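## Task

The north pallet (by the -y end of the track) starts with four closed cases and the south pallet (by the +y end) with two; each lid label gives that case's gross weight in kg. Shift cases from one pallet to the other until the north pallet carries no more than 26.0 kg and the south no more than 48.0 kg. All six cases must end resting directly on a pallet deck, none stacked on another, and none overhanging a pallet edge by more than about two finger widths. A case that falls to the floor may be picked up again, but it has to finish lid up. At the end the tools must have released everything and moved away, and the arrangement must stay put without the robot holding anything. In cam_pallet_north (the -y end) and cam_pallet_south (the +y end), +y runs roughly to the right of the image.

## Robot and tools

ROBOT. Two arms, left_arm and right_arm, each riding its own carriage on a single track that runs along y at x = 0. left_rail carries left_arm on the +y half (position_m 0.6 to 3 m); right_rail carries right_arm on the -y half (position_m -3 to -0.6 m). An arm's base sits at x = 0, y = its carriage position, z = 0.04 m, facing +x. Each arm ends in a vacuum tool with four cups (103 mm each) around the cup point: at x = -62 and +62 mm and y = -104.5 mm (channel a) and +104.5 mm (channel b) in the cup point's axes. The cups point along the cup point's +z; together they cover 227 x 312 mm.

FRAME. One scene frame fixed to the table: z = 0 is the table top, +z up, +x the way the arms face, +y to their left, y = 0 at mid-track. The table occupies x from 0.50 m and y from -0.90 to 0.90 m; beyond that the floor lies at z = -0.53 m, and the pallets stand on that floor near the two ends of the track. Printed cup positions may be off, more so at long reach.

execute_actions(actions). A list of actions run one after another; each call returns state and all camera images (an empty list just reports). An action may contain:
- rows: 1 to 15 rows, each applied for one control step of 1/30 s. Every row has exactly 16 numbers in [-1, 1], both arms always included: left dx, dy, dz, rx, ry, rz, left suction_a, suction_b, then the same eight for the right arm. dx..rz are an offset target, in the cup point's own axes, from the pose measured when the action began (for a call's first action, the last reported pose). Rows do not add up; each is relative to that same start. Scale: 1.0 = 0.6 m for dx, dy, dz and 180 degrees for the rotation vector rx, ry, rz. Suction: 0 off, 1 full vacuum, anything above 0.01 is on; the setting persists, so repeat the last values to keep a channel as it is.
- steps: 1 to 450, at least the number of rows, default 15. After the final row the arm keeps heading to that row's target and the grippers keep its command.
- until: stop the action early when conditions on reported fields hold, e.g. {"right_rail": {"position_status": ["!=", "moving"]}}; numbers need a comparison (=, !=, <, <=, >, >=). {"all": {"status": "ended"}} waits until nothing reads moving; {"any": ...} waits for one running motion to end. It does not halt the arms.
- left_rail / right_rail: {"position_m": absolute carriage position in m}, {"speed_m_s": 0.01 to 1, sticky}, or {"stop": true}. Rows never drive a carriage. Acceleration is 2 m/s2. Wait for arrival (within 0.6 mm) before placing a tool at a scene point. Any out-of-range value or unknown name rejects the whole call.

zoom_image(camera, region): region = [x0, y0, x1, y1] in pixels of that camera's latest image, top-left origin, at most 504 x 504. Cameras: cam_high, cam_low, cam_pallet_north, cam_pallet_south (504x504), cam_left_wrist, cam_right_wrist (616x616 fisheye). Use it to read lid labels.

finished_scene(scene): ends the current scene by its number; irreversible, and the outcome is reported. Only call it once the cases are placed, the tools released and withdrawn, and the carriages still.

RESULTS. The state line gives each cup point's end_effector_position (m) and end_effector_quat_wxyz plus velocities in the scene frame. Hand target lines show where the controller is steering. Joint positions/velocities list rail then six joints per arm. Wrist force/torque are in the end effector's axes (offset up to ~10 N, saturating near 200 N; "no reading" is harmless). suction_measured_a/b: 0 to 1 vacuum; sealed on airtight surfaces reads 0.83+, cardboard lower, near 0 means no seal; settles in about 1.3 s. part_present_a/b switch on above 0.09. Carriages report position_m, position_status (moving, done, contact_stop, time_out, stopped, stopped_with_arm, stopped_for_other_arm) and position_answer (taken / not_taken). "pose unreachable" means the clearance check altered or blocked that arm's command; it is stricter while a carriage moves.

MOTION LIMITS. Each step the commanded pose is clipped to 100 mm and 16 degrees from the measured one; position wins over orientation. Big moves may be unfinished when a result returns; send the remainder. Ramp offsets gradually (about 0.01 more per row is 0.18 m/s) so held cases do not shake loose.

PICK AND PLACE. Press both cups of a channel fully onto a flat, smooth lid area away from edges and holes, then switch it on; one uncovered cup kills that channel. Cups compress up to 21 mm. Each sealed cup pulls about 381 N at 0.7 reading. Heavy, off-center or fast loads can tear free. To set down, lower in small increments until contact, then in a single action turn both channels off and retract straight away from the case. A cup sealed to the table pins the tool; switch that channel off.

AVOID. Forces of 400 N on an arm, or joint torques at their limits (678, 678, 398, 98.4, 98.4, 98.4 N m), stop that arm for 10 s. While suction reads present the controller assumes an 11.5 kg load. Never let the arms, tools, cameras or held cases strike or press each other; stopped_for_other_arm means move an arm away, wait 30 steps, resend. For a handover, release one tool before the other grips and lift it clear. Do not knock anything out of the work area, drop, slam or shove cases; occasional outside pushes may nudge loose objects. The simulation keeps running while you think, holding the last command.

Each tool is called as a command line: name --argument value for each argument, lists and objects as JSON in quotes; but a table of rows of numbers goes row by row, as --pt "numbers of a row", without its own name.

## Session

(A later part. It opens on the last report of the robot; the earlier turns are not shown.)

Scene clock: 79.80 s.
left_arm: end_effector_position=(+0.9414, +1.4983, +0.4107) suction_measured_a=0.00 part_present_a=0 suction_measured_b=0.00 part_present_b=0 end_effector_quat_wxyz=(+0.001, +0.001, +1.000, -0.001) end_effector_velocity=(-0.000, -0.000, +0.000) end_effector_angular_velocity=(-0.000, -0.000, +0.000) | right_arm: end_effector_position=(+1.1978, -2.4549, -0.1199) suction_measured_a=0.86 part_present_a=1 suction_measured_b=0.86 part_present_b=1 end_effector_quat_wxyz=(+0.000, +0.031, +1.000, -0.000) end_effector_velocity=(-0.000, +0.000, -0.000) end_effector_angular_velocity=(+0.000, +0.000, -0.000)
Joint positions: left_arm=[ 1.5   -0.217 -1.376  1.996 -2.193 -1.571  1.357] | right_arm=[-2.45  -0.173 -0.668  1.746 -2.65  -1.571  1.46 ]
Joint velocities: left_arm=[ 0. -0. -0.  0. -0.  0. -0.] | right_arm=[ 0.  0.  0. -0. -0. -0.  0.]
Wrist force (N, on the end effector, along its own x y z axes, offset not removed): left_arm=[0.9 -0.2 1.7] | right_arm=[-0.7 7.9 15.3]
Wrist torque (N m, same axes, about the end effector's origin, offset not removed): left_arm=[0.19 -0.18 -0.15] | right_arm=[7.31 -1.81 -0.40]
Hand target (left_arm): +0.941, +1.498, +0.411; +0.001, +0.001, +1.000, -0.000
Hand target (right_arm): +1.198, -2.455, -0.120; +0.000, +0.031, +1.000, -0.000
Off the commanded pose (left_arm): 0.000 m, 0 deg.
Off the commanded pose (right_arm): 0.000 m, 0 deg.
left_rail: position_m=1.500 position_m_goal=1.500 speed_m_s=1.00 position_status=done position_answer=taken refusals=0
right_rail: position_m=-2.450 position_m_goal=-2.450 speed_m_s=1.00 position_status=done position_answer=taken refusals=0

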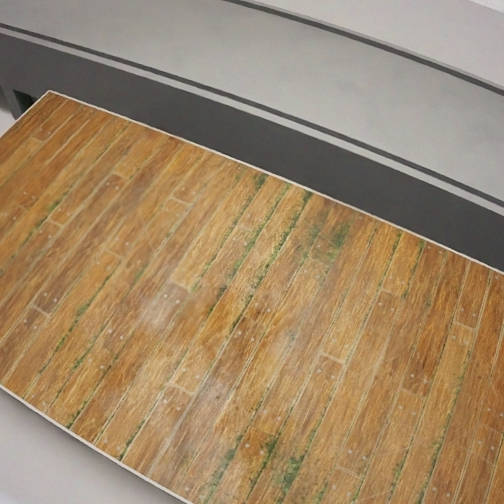

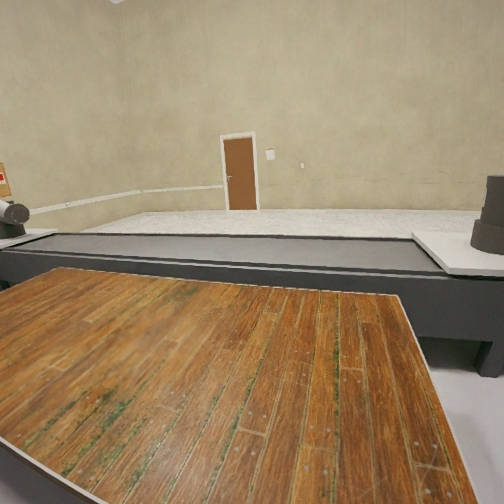

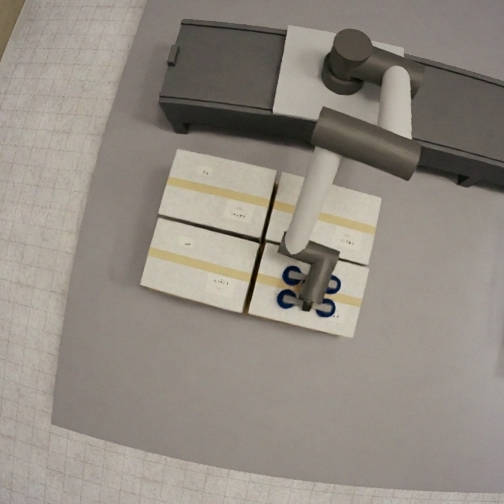

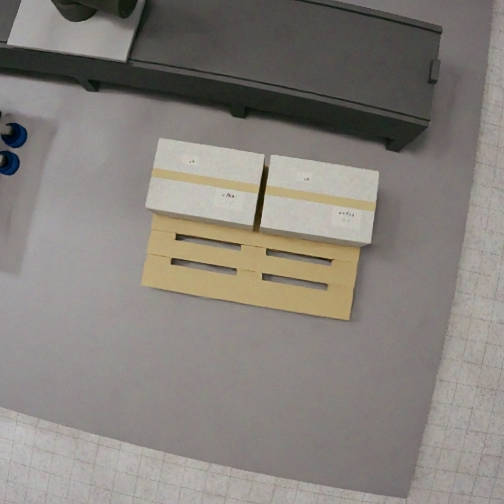

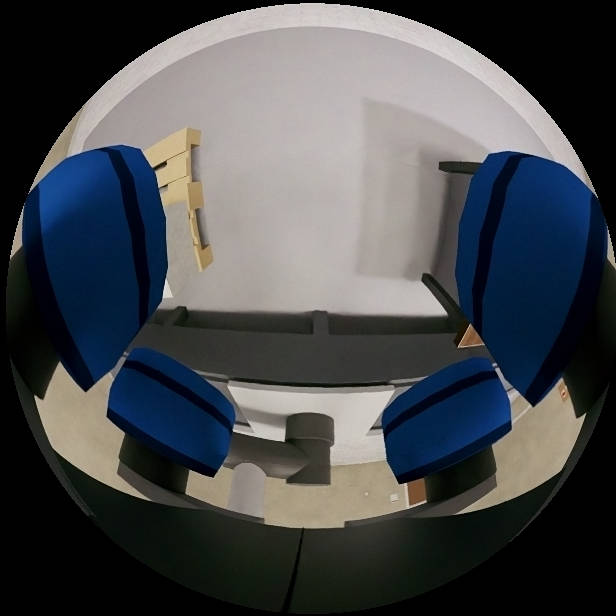

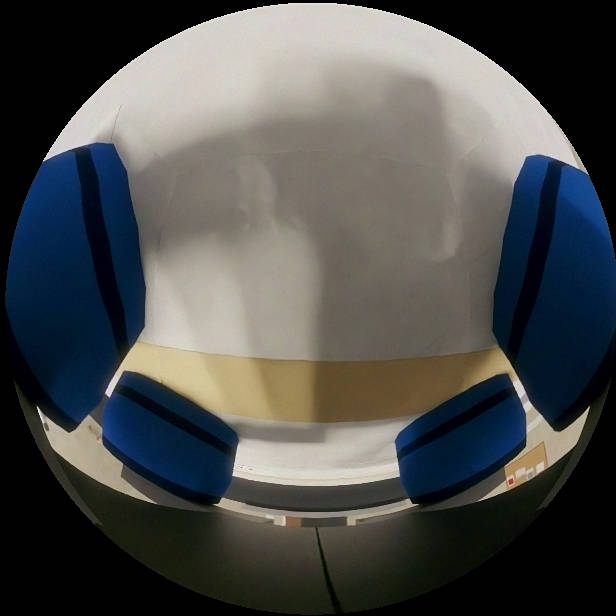

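execute_actions --actions '[{"rows":[[0,0,0,0,0,0,0,0,0,0,-0.02,0,0,0,1,1],[0,0,0,0,0,0,0,0,0,0,-0.05,0,0,0,1,1],[0,0,0,0,0,0,0,0,0,0,-0.09,0,0,0,1,1],[0,0,0,0,0,0,0,0,0,0,-0.14,0,0,0,1,1],[0,0,0,0,0,0,0,0,0,0,-0.2,0,0,0,1,1],[0,0,0,0,0,0,0,0,0,0,-0.76,0,0,-0.02,1,1]],"steps":40},{"rows":[[0,0,0,0,0,0,0,0,0.05,0.05,0,0,0,0,1,1],[0,0,0,0,0,0,0,0,0.1,0.1,0,0,0,0,1,1],[0,0,0,0,0,0,0,0,0.5,1,0,0,0,0,1,1]],"right_rail":{"position_m":-0.6},"steps":85},{"rows":[[0,0,0,0,0,0,0,0,0,0,0.03,0,0,0,1,1],[0,0,0,0,0,0,0,0,0,0,0.06,0,0,0,1,1],[0,0,0,0,0,0,0,0,0,0,0.09,0,0,0,1,1]],"steps":20}]'

Scene clock: 98.07 s.
left_arm: end_effector_position=(+0.9413, +1.4983, +0.4106) suction_measured_a=0.00 part_present_a=0 suction_measured_b=0.00 part_present_b=0 end_effector_quat_wxyz=(+0.001, +0.001, +1.000, -0.000) end_effector_velocity=(+0.000, -0.000, -0.000) end_effector_angular_velocity=(+0.000, +0.000, -0.000) | right_arm: end_effector_position=(+0.8970, -0.0051, +0.2790) suction_measured_a=0.86 part_present_a=1 suction_measured_b=0.86 part_present_b=1 end_effector_quat_wxyz=(+0.001, -0.001, +1.000, +0.000) end_effector_velocity=(+0.000, +0.000, -0.005) end_effector_angular_velocity=(+0.000, -0.001, -0.000)
Joint positions: left_arm=[ 1.5   -0.217 -1.376  1.996 -2.193 -1.571  1.357] | right_arm=[-0.6    0.398 -1.139  1.881 -2.314 -1.571  1.967]
Joint velocities: left_arm=[ 0.  0.  0. -0.  0. -0.  0.] | right_arm=[ 0.     0.     0.004  0.002 -0.007 -0.     0.   ]
Wrist force (N, on the end effector, along its own x y z axes, offset not removed): left_arm=[-4.4 3.0 6.2] | right_arm=[0.1 5.5 17.7]
Wrist torque (N m, same axes, about the end effector's origin, offset not removed): left_arm=[0.51 0.64 -0.19] | right_arm=[7.52 -1.96 -0.39]
Hand target (left_arm): +0.941, +1.498, +0.411; +0.001, +0.001, +1.000, -0.000
Hand target (right_arm): +0.897, -0.005, +0.278; +0.001, -0.001, +1.000, +0.000
Off the commanded pose (left_arm): 0.000 m, 0 deg.
Off the commanded pose (right_arm): 0.001 m, 0 deg.
left_rail: position_m=1.500 position_m_goal=1.500 speed_m_s=1.00 position_status=done position_answer=taken refusals=0
right_rail: position_m=-0.600 position_m_goal=-0.600 speed_m_s=1.00 position_status=done position_answer=taken refusals=0

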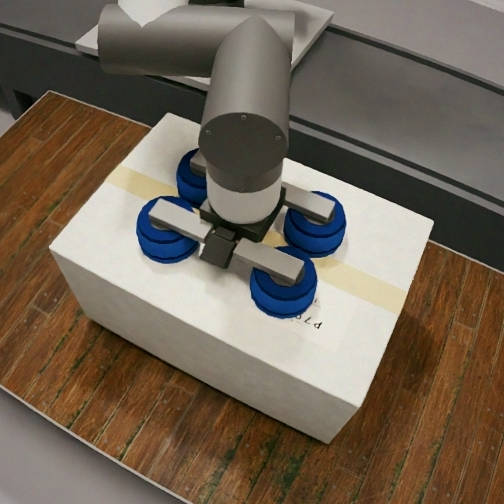

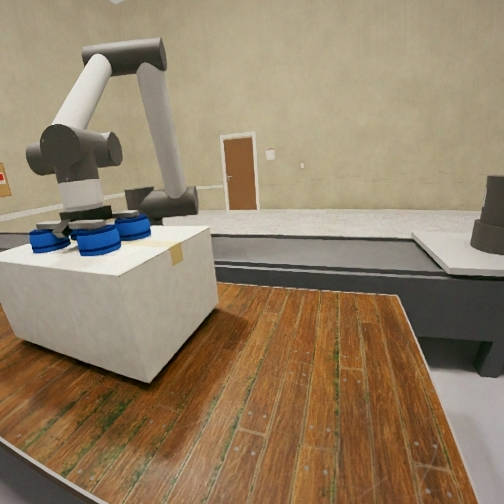

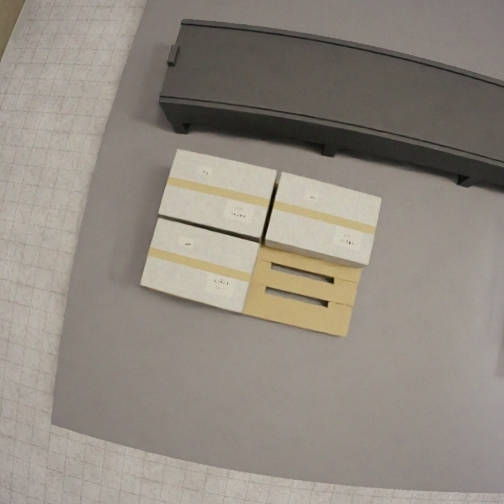

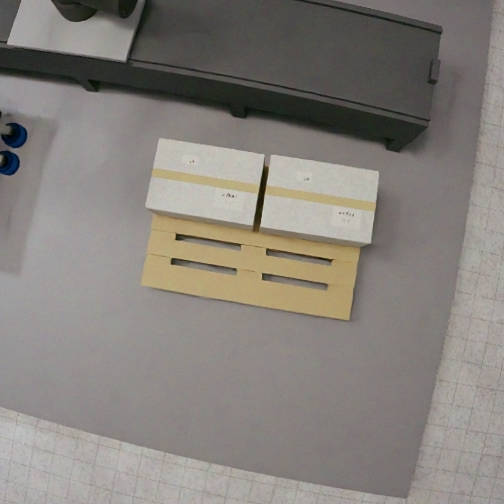

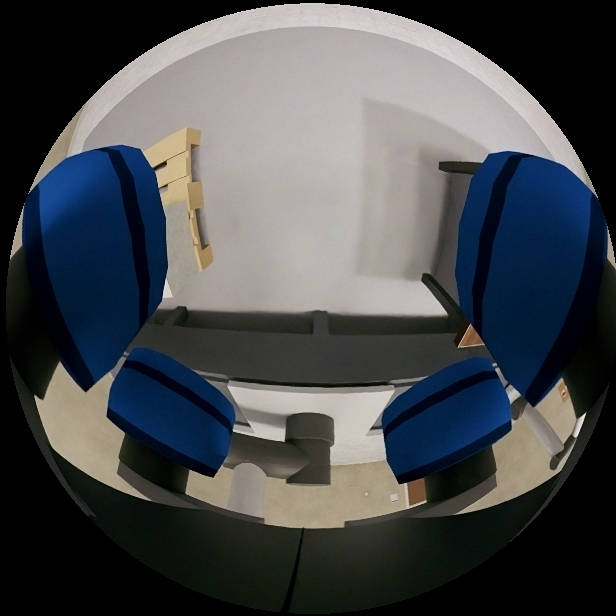

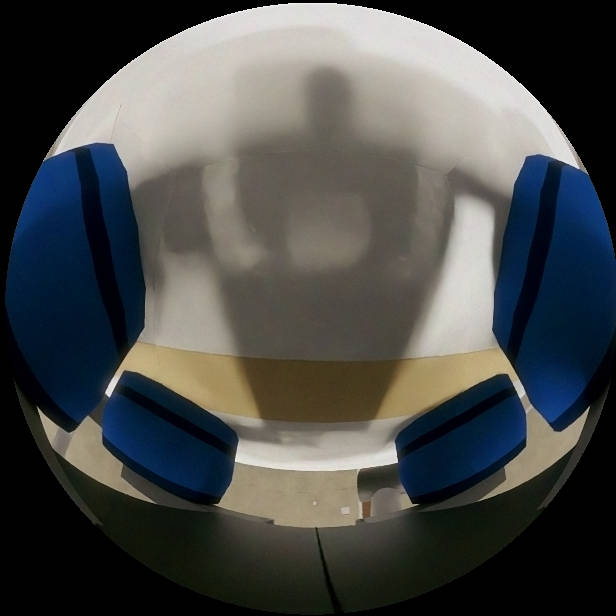

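execute_actions --actions '[{"rows":[[0,0,0,0,0,0,0,0,0,0,0.01,0,0,0,1,1],[0,0,0,0,0,0,0,0,0,0,0.02,0,0,0,1,1]],"steps":15}]'

Scene clock: 102.07 s.
left_arm: end_effector_position=(+0.9413, +1.4983, +0.4106) suction_measured_a=0.00 part_present_a=0 suction_measured_b=0.00 part_present_b=0 end_effector_quat_wxyz=(+0.001, +0.001, +1.000, -0.000) end_effector_velocity=(+0.000, -0.000, -0.000) end_effector_angular_velocity=(+0.000, +0.000, -0.000) | right_arm: end_effector_position=(+0.8970, -0.0051, +0.2674) suction_measured_a=0.86 part_present_a=1 suction_measured_b=0.86 part_present_b=1 end_effector_quat_wxyz=(+0.001, -0.001, +1.000, +0.000) end_effector_velocity=(+0.000, +0.000, -0.003) end_effector_angular_velocity=(+0.000, -0.000, +0.000)
Joint positions: left_arm=[ 1.5   -0.217 -1.376  1.996 -2.193 -1.571  1.357] | right_arm=[-0.6    0.398 -1.13   1.887 -2.329 -1.571  1.967]
Joint velocities: left_arm=[ 0. -0.  0. -0.  0. -0.  0.] | right_arm=[ 0.    -0.     0.003  0.001 -0.004  0.    -0.   ]
Wrist force (N, on the end effector, along its own x y z axes, offset not removed): left_arm=[-1.5 3.4 2.9] | right_arm=[2.1 6.1 15.8]
Wrist torque (N m, same axes, about the end effector's origin, offset not removed): left_arm=[0.55 0.12 -0.09] | right_arm=[7.73 -2.04 -0.32]
Hand target (left_arm): +0.941, +1.498, +0.411; +0.001, +0.001, +1.000, -0.000
Hand target (right_arm): +0.897, -0.005, +0.267; +0.001, -0.001, +1.000, +0.000
Off the commanded pose (left_arm): 0.000 m, 0 deg.
Off the commanded pose (right_arm): 0.000 m, 0 deg.
left_rail: position_m=1.500 position_m_goal=1.500 speed_m_s=1.00 position_status=done position_answer=taken refusals=0
right_rail: position_m=-0.600 position_m_goal=-0.600 speed_m_s=1.00 position_status=done position_answer=taken refusals=0

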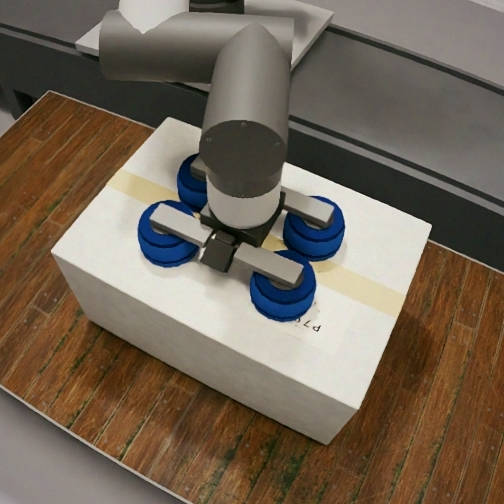

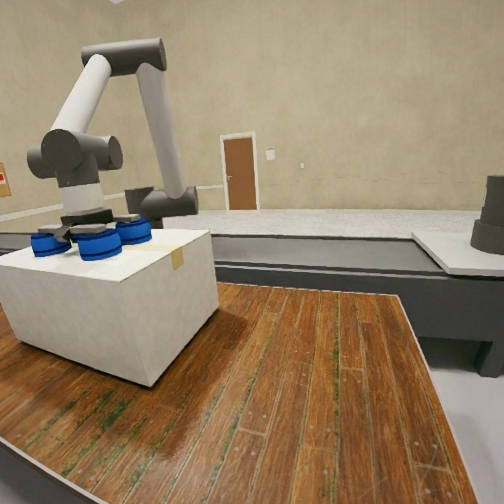

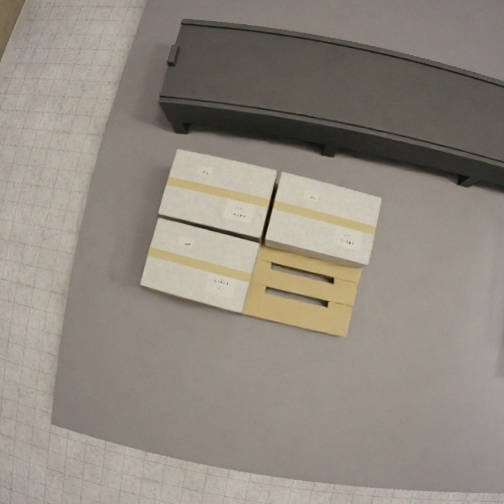

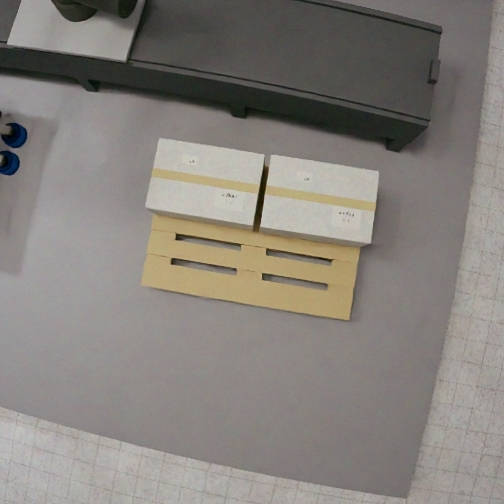

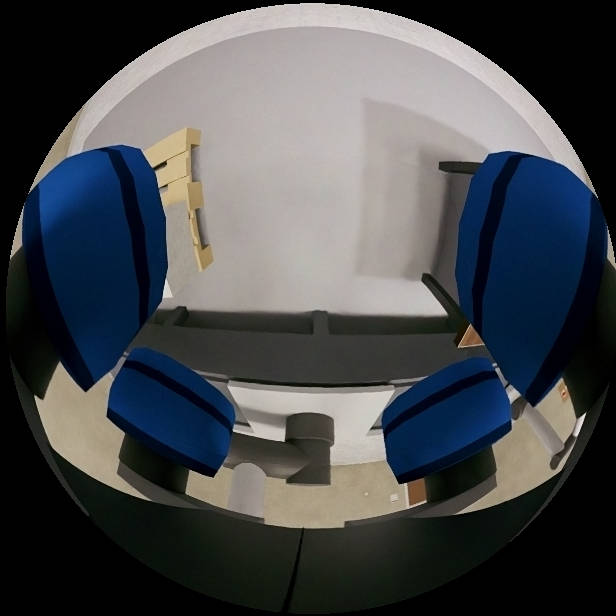

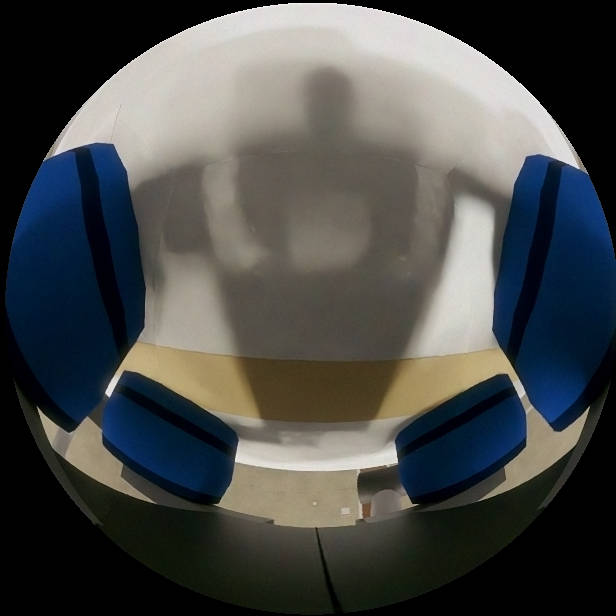

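execute_actions --actions '[{"rows":[[0,0,0,0,0,0,0,0,0,0,0.006,0,0,0,1,1],[0,0,0,0,0,0,0,0,0,0,0.012,0,0,0,1,1]],"steps":12}]'

Scene clock: 105.90 s.
left_arm: end_effector_position=(+0.9413, +1.4983, +0.4106) suction_measured_a=0.00 part_present_a=0 suction_measured_b=0.00 part_present_b=0 end_effector_quat_wxyz=(+0.001, +0.001, +1.000, -0.000) end_effector_velocity=(+0.000, +0.000, -0.000) end_effector_angular_velocity=(+0.000, +0.000, +0.000) | right_arm: end_effector_position=(+0.8970, -0.0051, +0.2607) suction_measured_a=0.86 part_present_a=1 suction_measured_b=0.86 part_present_b=1 end_effector_quat_wxyz=(+0.001, -0.001, +1.000, +0.000) end_effector_velocity=(+0.000, +0.000, -0.004) end_effector_angular_velocity=(+0.000, -0.000, -0.000)
Joint positions: left_arm=[ 1.5   -0.217 -1.376  1.996 -2.193 -1.571  1.357] | right_arm=[-0.6    0.398 -1.124  1.89  -2.338 -1.571  1.967]
Joint velocities: left_arm=[ 0.  0.  0. -0.  0. -0.  0.] | right_arm=[ 0.     0.     0.003  0.002 -0.005 -0.     0.   ]
Wrist force (N, on the end effector, along its own x y z axes, offset not removed): left_arm=[1.4 0.3 -1.2] | right_arm=[-2.1 4.9 15.1]
Wrist torque (N m, same axes, about the end effector's origin, offset not removed): left_arm=[0.17 -0.36 -0.26] | right_arm=[7.46 -1.57 -0.33]
Hand target (left_arm): +0.941, +1.498, +0.411; +0.001, +0.001, +1.000, -0.000
Hand target (right_arm): +0.897, -0.005, +0.260; +0.001, -0.001, +1.000, +0.000
Off the commanded pose (left_arm): 0.000 m, 0 deg.
Off the commanded pose (right_arm): 0.000 m, 0 deg.
left_rail: position_m=1.500 position_m_goal=1.500 speed_m_s=1.00 position_status=done position_answer=taken refusals=0
right_rail: position_m=-0.600 position_m_goal=-0.600 speed_m_s=1.00 position_status=done position_answer=taken refusals=0

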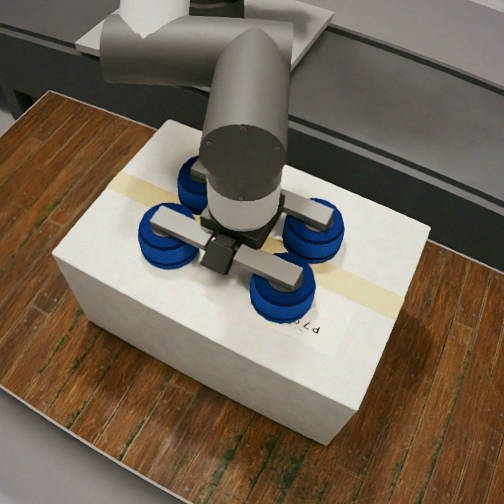

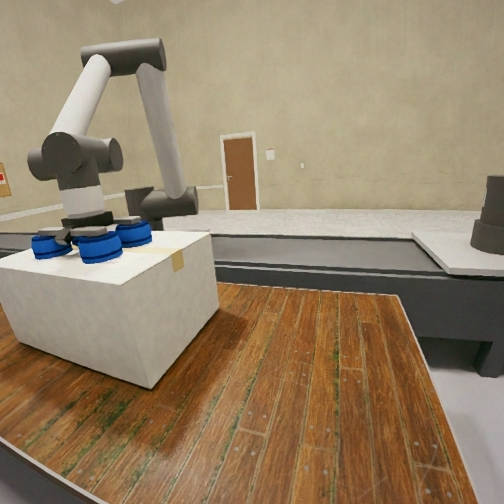

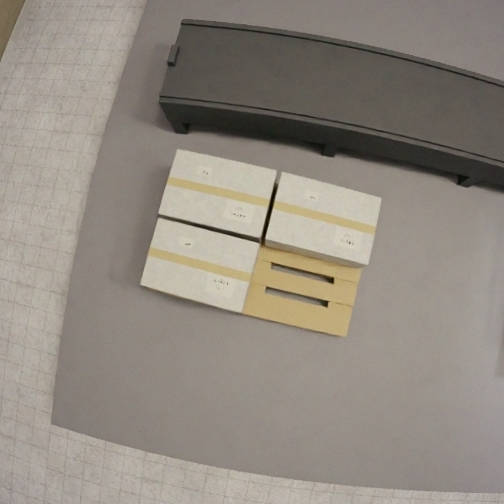

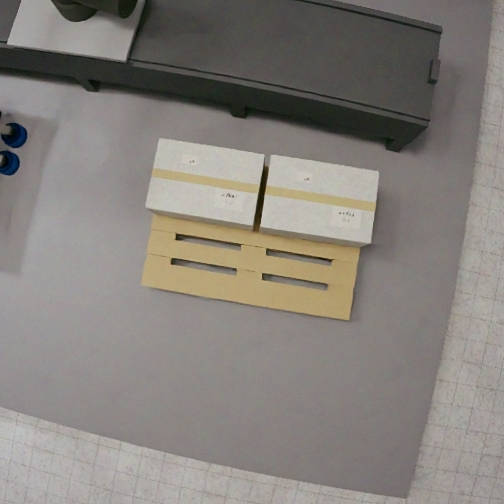

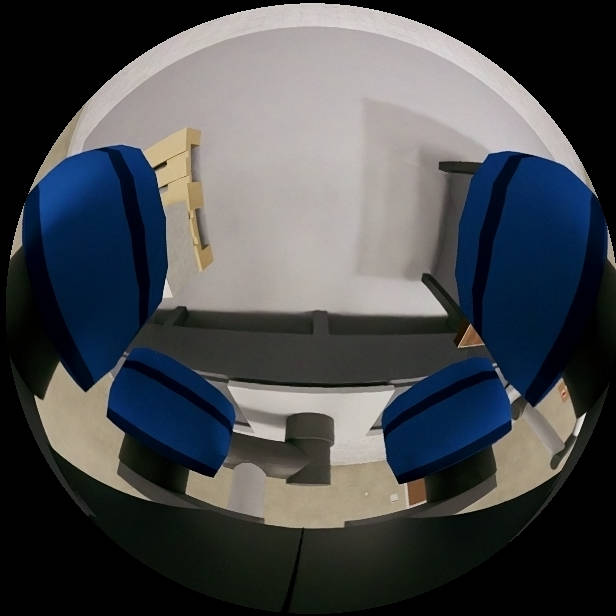

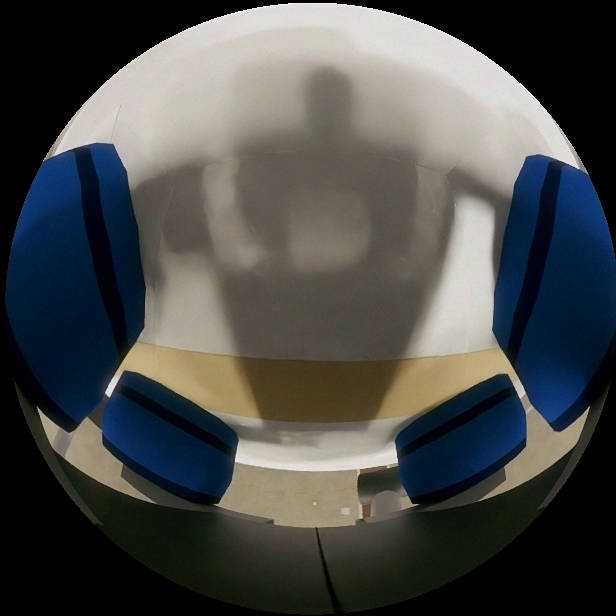

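execute_actions --actions '[{"rows":[[0,0,0,0,0,0,0,0,0,0,0.006,0,0,0,1,1],[0,0,0,0,0,0,0,0,0,0,0.012,0,0,0,1,1]],"steps":12}]'

Scene clock: 112.63 s.
left_arm: end_effector_position=(+0.9413, +1.4983, +0.4106) suction_measured_a=0.00 part_present_a=0 suction_measured_b=0.00 part_present_b=0 end_effector_quat_wxyz=(+0.001, +0.001, +1.000, -0.000) end_effector_velocity=(+0.000, -0.000, -0.000) end_effector_angular_velocity=(-0.000, +0.000, -0.000) | right_arm: end_effector_position=(+0.8970, -0.0051, +0.2540) suction_measured_a=0.86 part_present_a=1 suction_measured_b=0.86 part_present_b=1 end_effector_quat_wxyz=(+0.001, -0.001, +1.000, +0.000) end_effector_velocity=(+0.000, +0.000, -0.004) end_effector_angular_velocity=(+0.000, -0.000, +0.000)
Joint positions: left_arm=[ 1.5   -0.217 -1.376  1.996 -2.193 -1.571  1.357] | right_arm=[-0.6    0.398 -1.118  1.893 -2.346 -1.571  1.967]
Joint velocities: left_arm=[ 0.  0.  0. -0.  0. -0.  0.] | right_arm=[ 0.     0.     0.003  0.002 -0.005  0.    -0.   ]
Wrist force (N, on the end effector, along its own x y z axes, offset not removed): left_arm=[-6.2 0.3 5.5] | right_arm=[-1.0 7.1 13.9]
Wrist torque (N m, same axes, about the end effector's origin, offset not removed): left_arm=[0.11 0.77 -0.25] | right_arm=[7.66 -1.74 -0.28]
Hand target (left_arm): +0.941, +1.498, +0.411; +0.001, +0.001, +1.000, -0.000
Hand target (right_arm): +0.897, -0.005, +0.254; +0.001, -0.001, +1.000, +0.000
Off the commanded pose (left_arm): 0.000 m, 0 deg.
Off the commanded pose (right_arm): 0.000 m, 0 deg.
left_rail: position_m=1.500 position_m_goal=1.500 speed_m_s=1.00 position_status=done position_answer=taken refusals=0
right_rail: position_m=-0.600 position_m_goal=-0.600 speed_m_s=1.00 position_status=done position_answer=taken refusals=0

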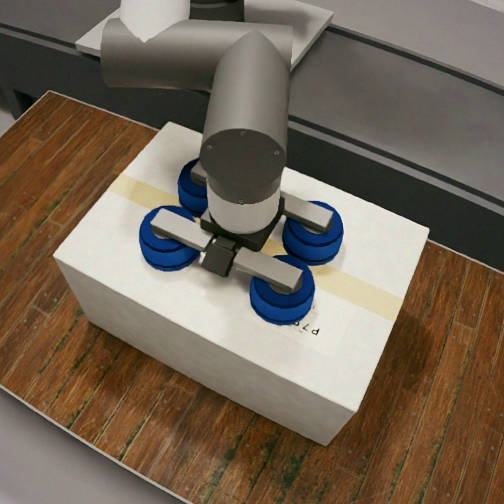

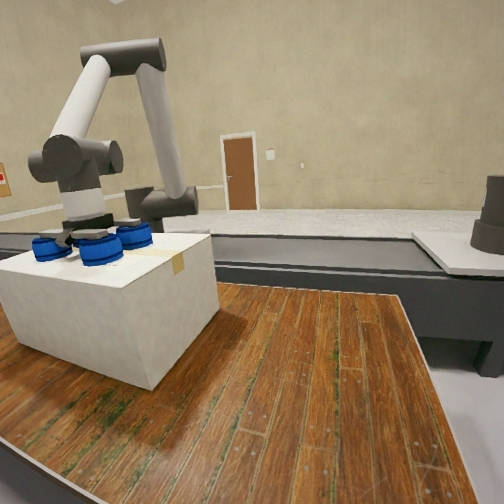

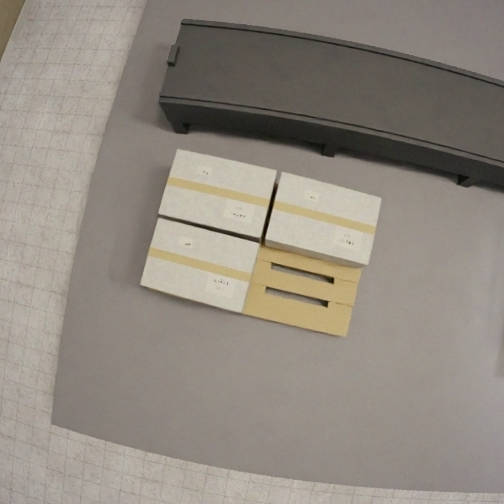

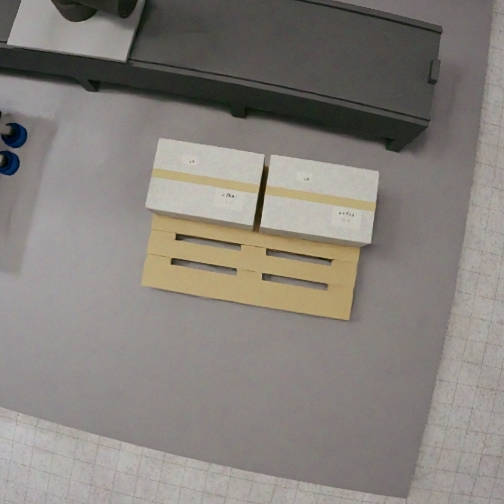

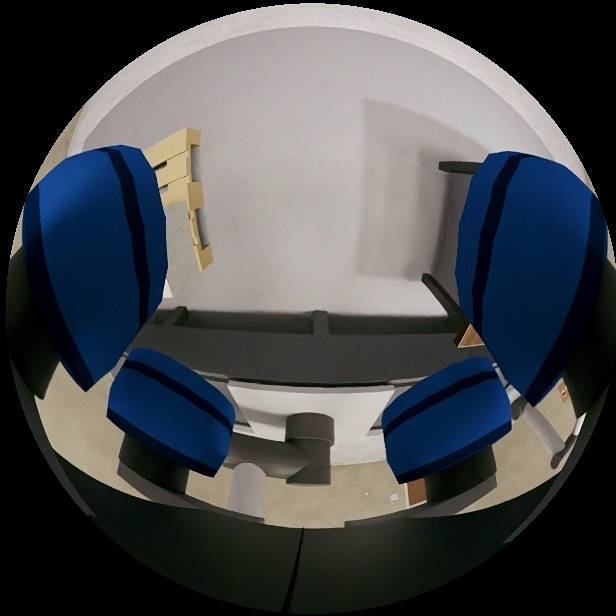

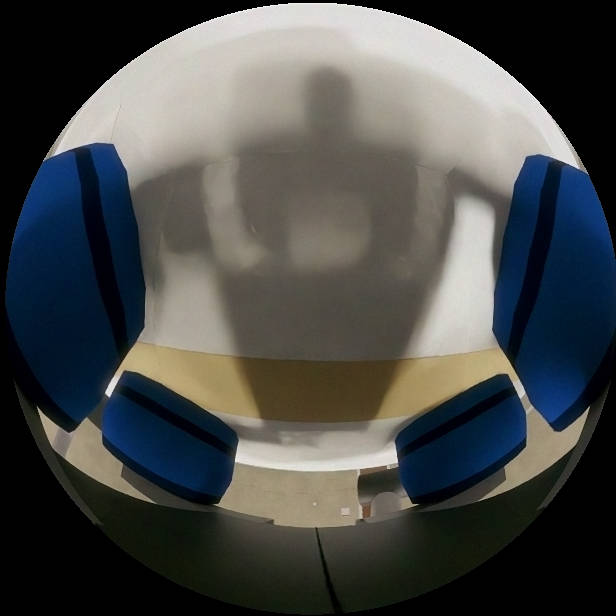

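execute_actions --actions '[{"rows":[[0,0,0,0,0,0,0,0,0,0,0.006,0,0,0,1,1],[0,0,0,0,0,0,0,0,0,0,0.012,0,0,0,1,1]],"steps":12}]'

Scene clock: 126.70 s.
left_arm: end_effector_position=(+0.9413, +1.4983, +0.4106) suction_measured_a=0.00 part_present_a=0 suction_measured_b=0.00 part_present_b=0 end_effector_quat_wxyz=(+0.001, +0.001, +1.000, -0.000) end_effector_velocity=(-0.000, +0.000, +0.000) end_effector_angular_velocity=(-0.000, -0.000, +0.000) | right_arm: end_effector_position=(+0.8985, -0.0044, +0.2523) suction_measured_a=0.86 part_present_a=1 suction_measured_b=0.86 part_present_b=1 end_effector_quat_wxyz=(+0.002, -0.001, +1.000, +0.001) end_effector_velocity=(-0.000, +0.000, +0.000) end_effector_angular_velocity=(+0.000, -0.000, +0.000)
Joint positions: left_arm=[ 1.5   -0.217 -1.376  1.996 -2.193 -1.571  1.357] | right_arm=[-0.6    0.398 -1.116  1.893 -2.353 -1.571  1.967]
Joint velocities: left_arm=[ 0. -0. -0.  0. -0. -0. -0.] | right_arm=[ 0.  0. -0.  0. -0.  0. -0.]
Wrist force (N, on the end effector, along its own x y z axes, offset not removed): left_arm=[-3.4 -2.3 2.5] | right_arm=[11.2 14.6 -60.6]
Wrist torque (N m, same axes, about the end effector's origin, offset not removed): left_arm=[-0.24 0.48 -0.06] | right_arm=[9.61 13.98 -0.75]
Hand target (left_arm): +0.941, +1.498, +0.411; +0.001, +0.001, +1.000, -0.000
Hand target (right_arm): +0.899, -0.004, +0.252; +0.002, -0.001, +1.000, +0.001
Off the commanded pose (left_arm): 0.000 m, 0 deg.
Off the commanded pose (right_arm): 0.006 m, 0 deg.
FORCE FAULT: contact force on the right arm reached its limit, and that arm stopped for 10 seconds. The contact can be on any part of that arm, not only on its tool. That arm's remaining commands of this call were not run. That arm holds still and accepts commands again. Move the arm away from the contact; if what it grips holds it there, let go first. Pushing or pulling that hard again can fault the arm again.
left_rail: position_m=1.500 position_m_goal=1.500 speed_m_s=1.00 position_status=done position_answer=taken refusals=0
right_rail: position_m=-0.600 position_m_goal=-0.600 speed_m_s=1.00 position_status=done position_answer=taken refusals=0

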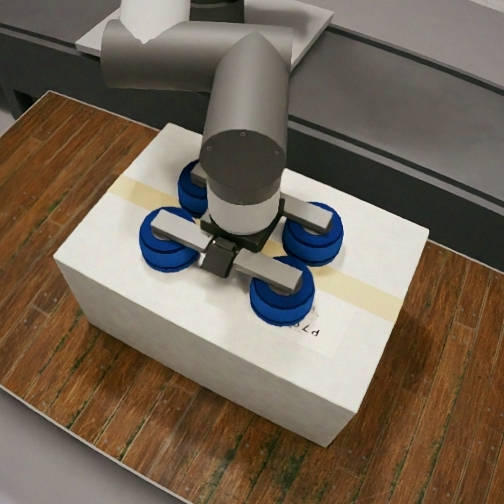

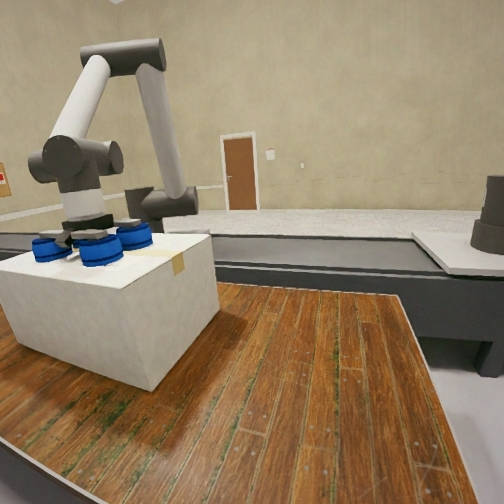

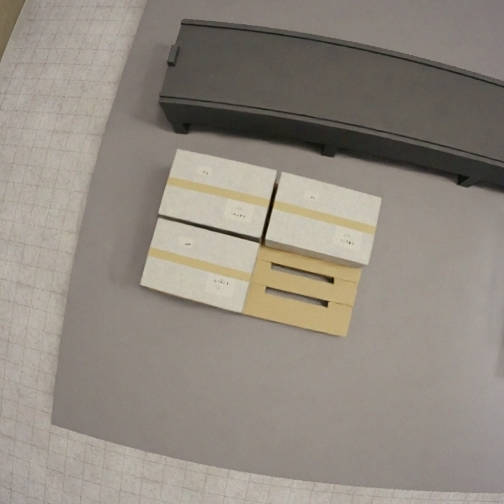

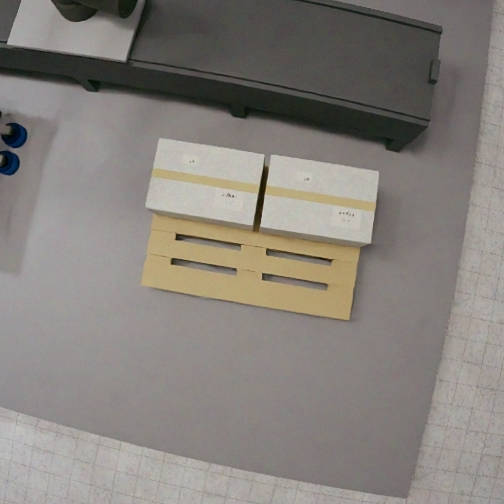

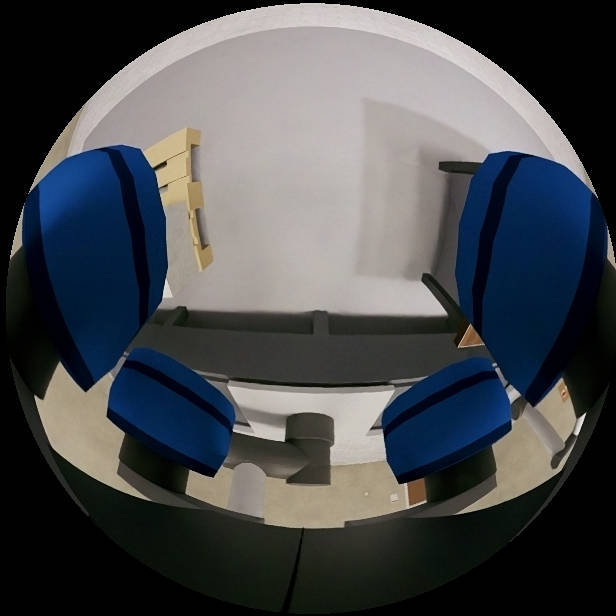

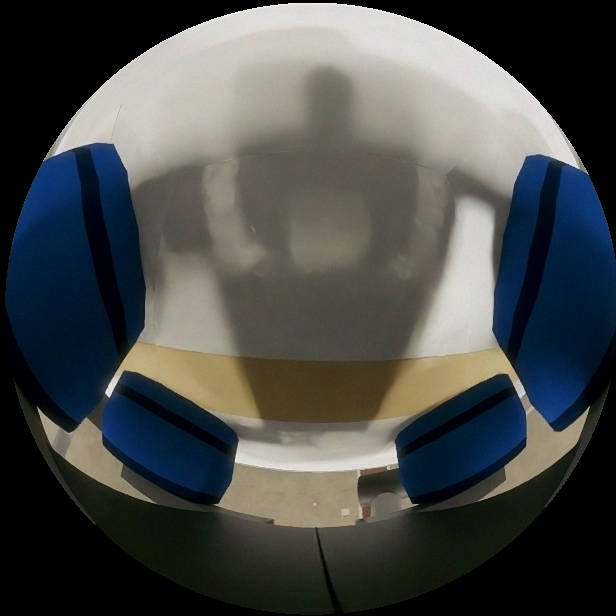

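execute_actions --actions '[{"rows":[[0,0,0,0,0,0,0,0,0,0,-0.15,0,0,0,0,0]],"steps":15},{"rows":[[0,0,0,0,0,0,0,0,-0.44,-1,0,0,0,0.02,0,0]],"right_rail":{"position_m":-3},"steps":35},{"rows":[[0.085,-1,0.1,0,0,0,0,0,0,0,0,0,0,0,0,0]],"left_rail":{"position_m":0.6},"steps":70},{"rows":[[0,0,0.05,0,0,0,0,0,0,-0.06,0.2,0,0,0,0,0],[0,0,0.1,0,0,0,0,0,0,-0.06,0.4,0,0,0,0,0],[0,0,0.145,0,0,0,1,1,0,-0.06,0.66,0,0,0,0,0]],"steps":40}]'

Scene clock: 140.90 s.
left_arm: end_effector_position=(+0.8891, -0.0023, +0.2634) suction_measured_a=0.88 part_present_a=1 suction_measured_b=0.88 part_present_b=1 end_effector_quat_wxyz=(+0.001, +0.001, +1.000, -0.001) end_effector_velocity=(+0.000, +0.000, -0.000) end_effector_angular_velocity=(+0.000, +0.000, +0.000) | right_arm: end_effector_position=(+1.1029, -2.9222, -0.0547) suction_measured_a=0.00 part_present_a=0 suction_measured_b=0.00 part_present_b=0 end_effector_quat_wxyz=(+0.003, +0.032, +0.999, +0.000) end_effector_velocity=(+0.002, -0.000, -0.006) end_effector_angular_velocity=(-0.000, -0.001, +0.000)
Joint positions: left_arm=[ 0.6   -0.783 -1.129  1.893 -2.337 -1.571  0.79 ] | right_arm=[-3.    -0.113 -0.789  1.907 -2.696 -1.57   1.522]
Joint velocities: left_arm=[ 0.  0.  0.  0. -0.  0.  0.] | right_arm=[ 0.    -0.     0.008 -0.004 -0.005  0.    -0.   ]
Wrist force (N, on the end effector, along its own x y z axes, offset not removed): left_arm=[-0.9 -1.3 15.2] | right_arm=[0.5 5.7 -0.4]
Wrist torque (N m, same axes, about the end effector's origin, offset not removed): left_arm=[5.63 0.28 -0.16] | right_arm=[1.25 -0.29 -0.43]
Hand target (left_arm): +0.889, -0.002, +0.263; +0.001, +0.001, +1.000, -0.001
Hand target (right_arm): +1.103, -2.922, -0.056; +0.003, +0.032, +0.999, +0.000
Off the commanded pose (left_arm): 0.000 m, 0 deg.
Off the commanded pose (right_arm): 0.001 m, 0 deg.
left_rail: position_m=0.600 position_m_goal=0.600 speed_m_s=1.00 position_status=done position_answer=taken refusals=0
right_rail: position_m=-3.000 position_m_goal=-3.000 speed_m_s=1.00 position_status=done position_answer=taken refusals=0

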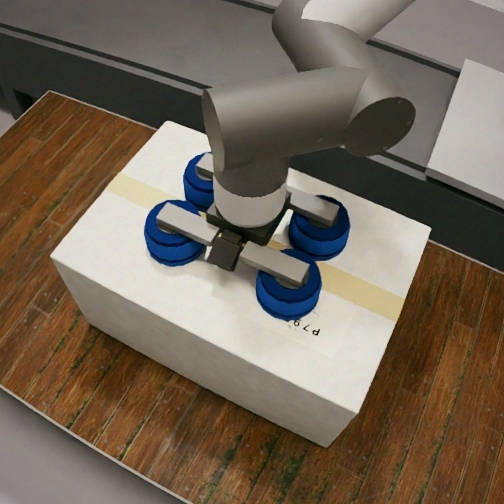

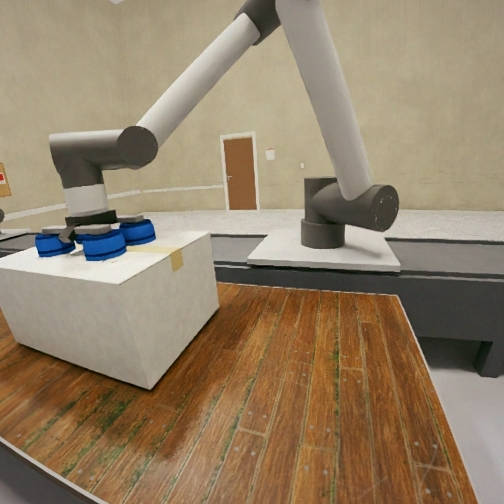

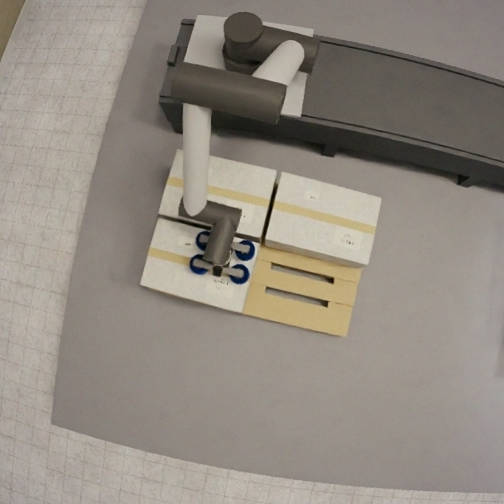

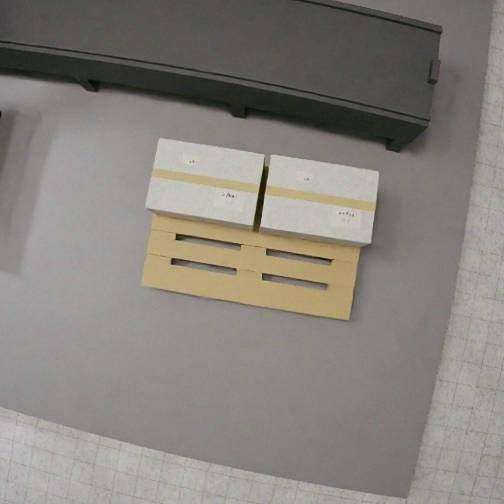

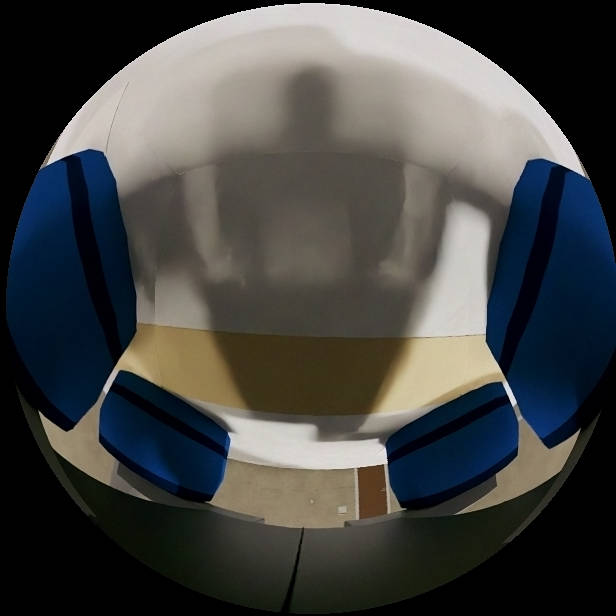

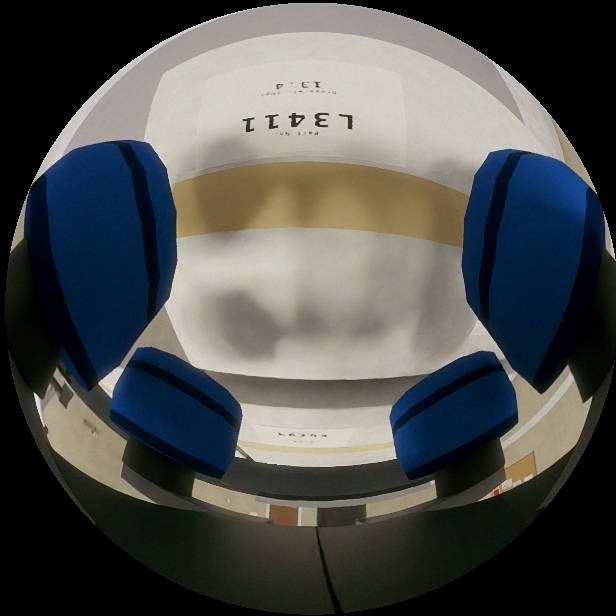

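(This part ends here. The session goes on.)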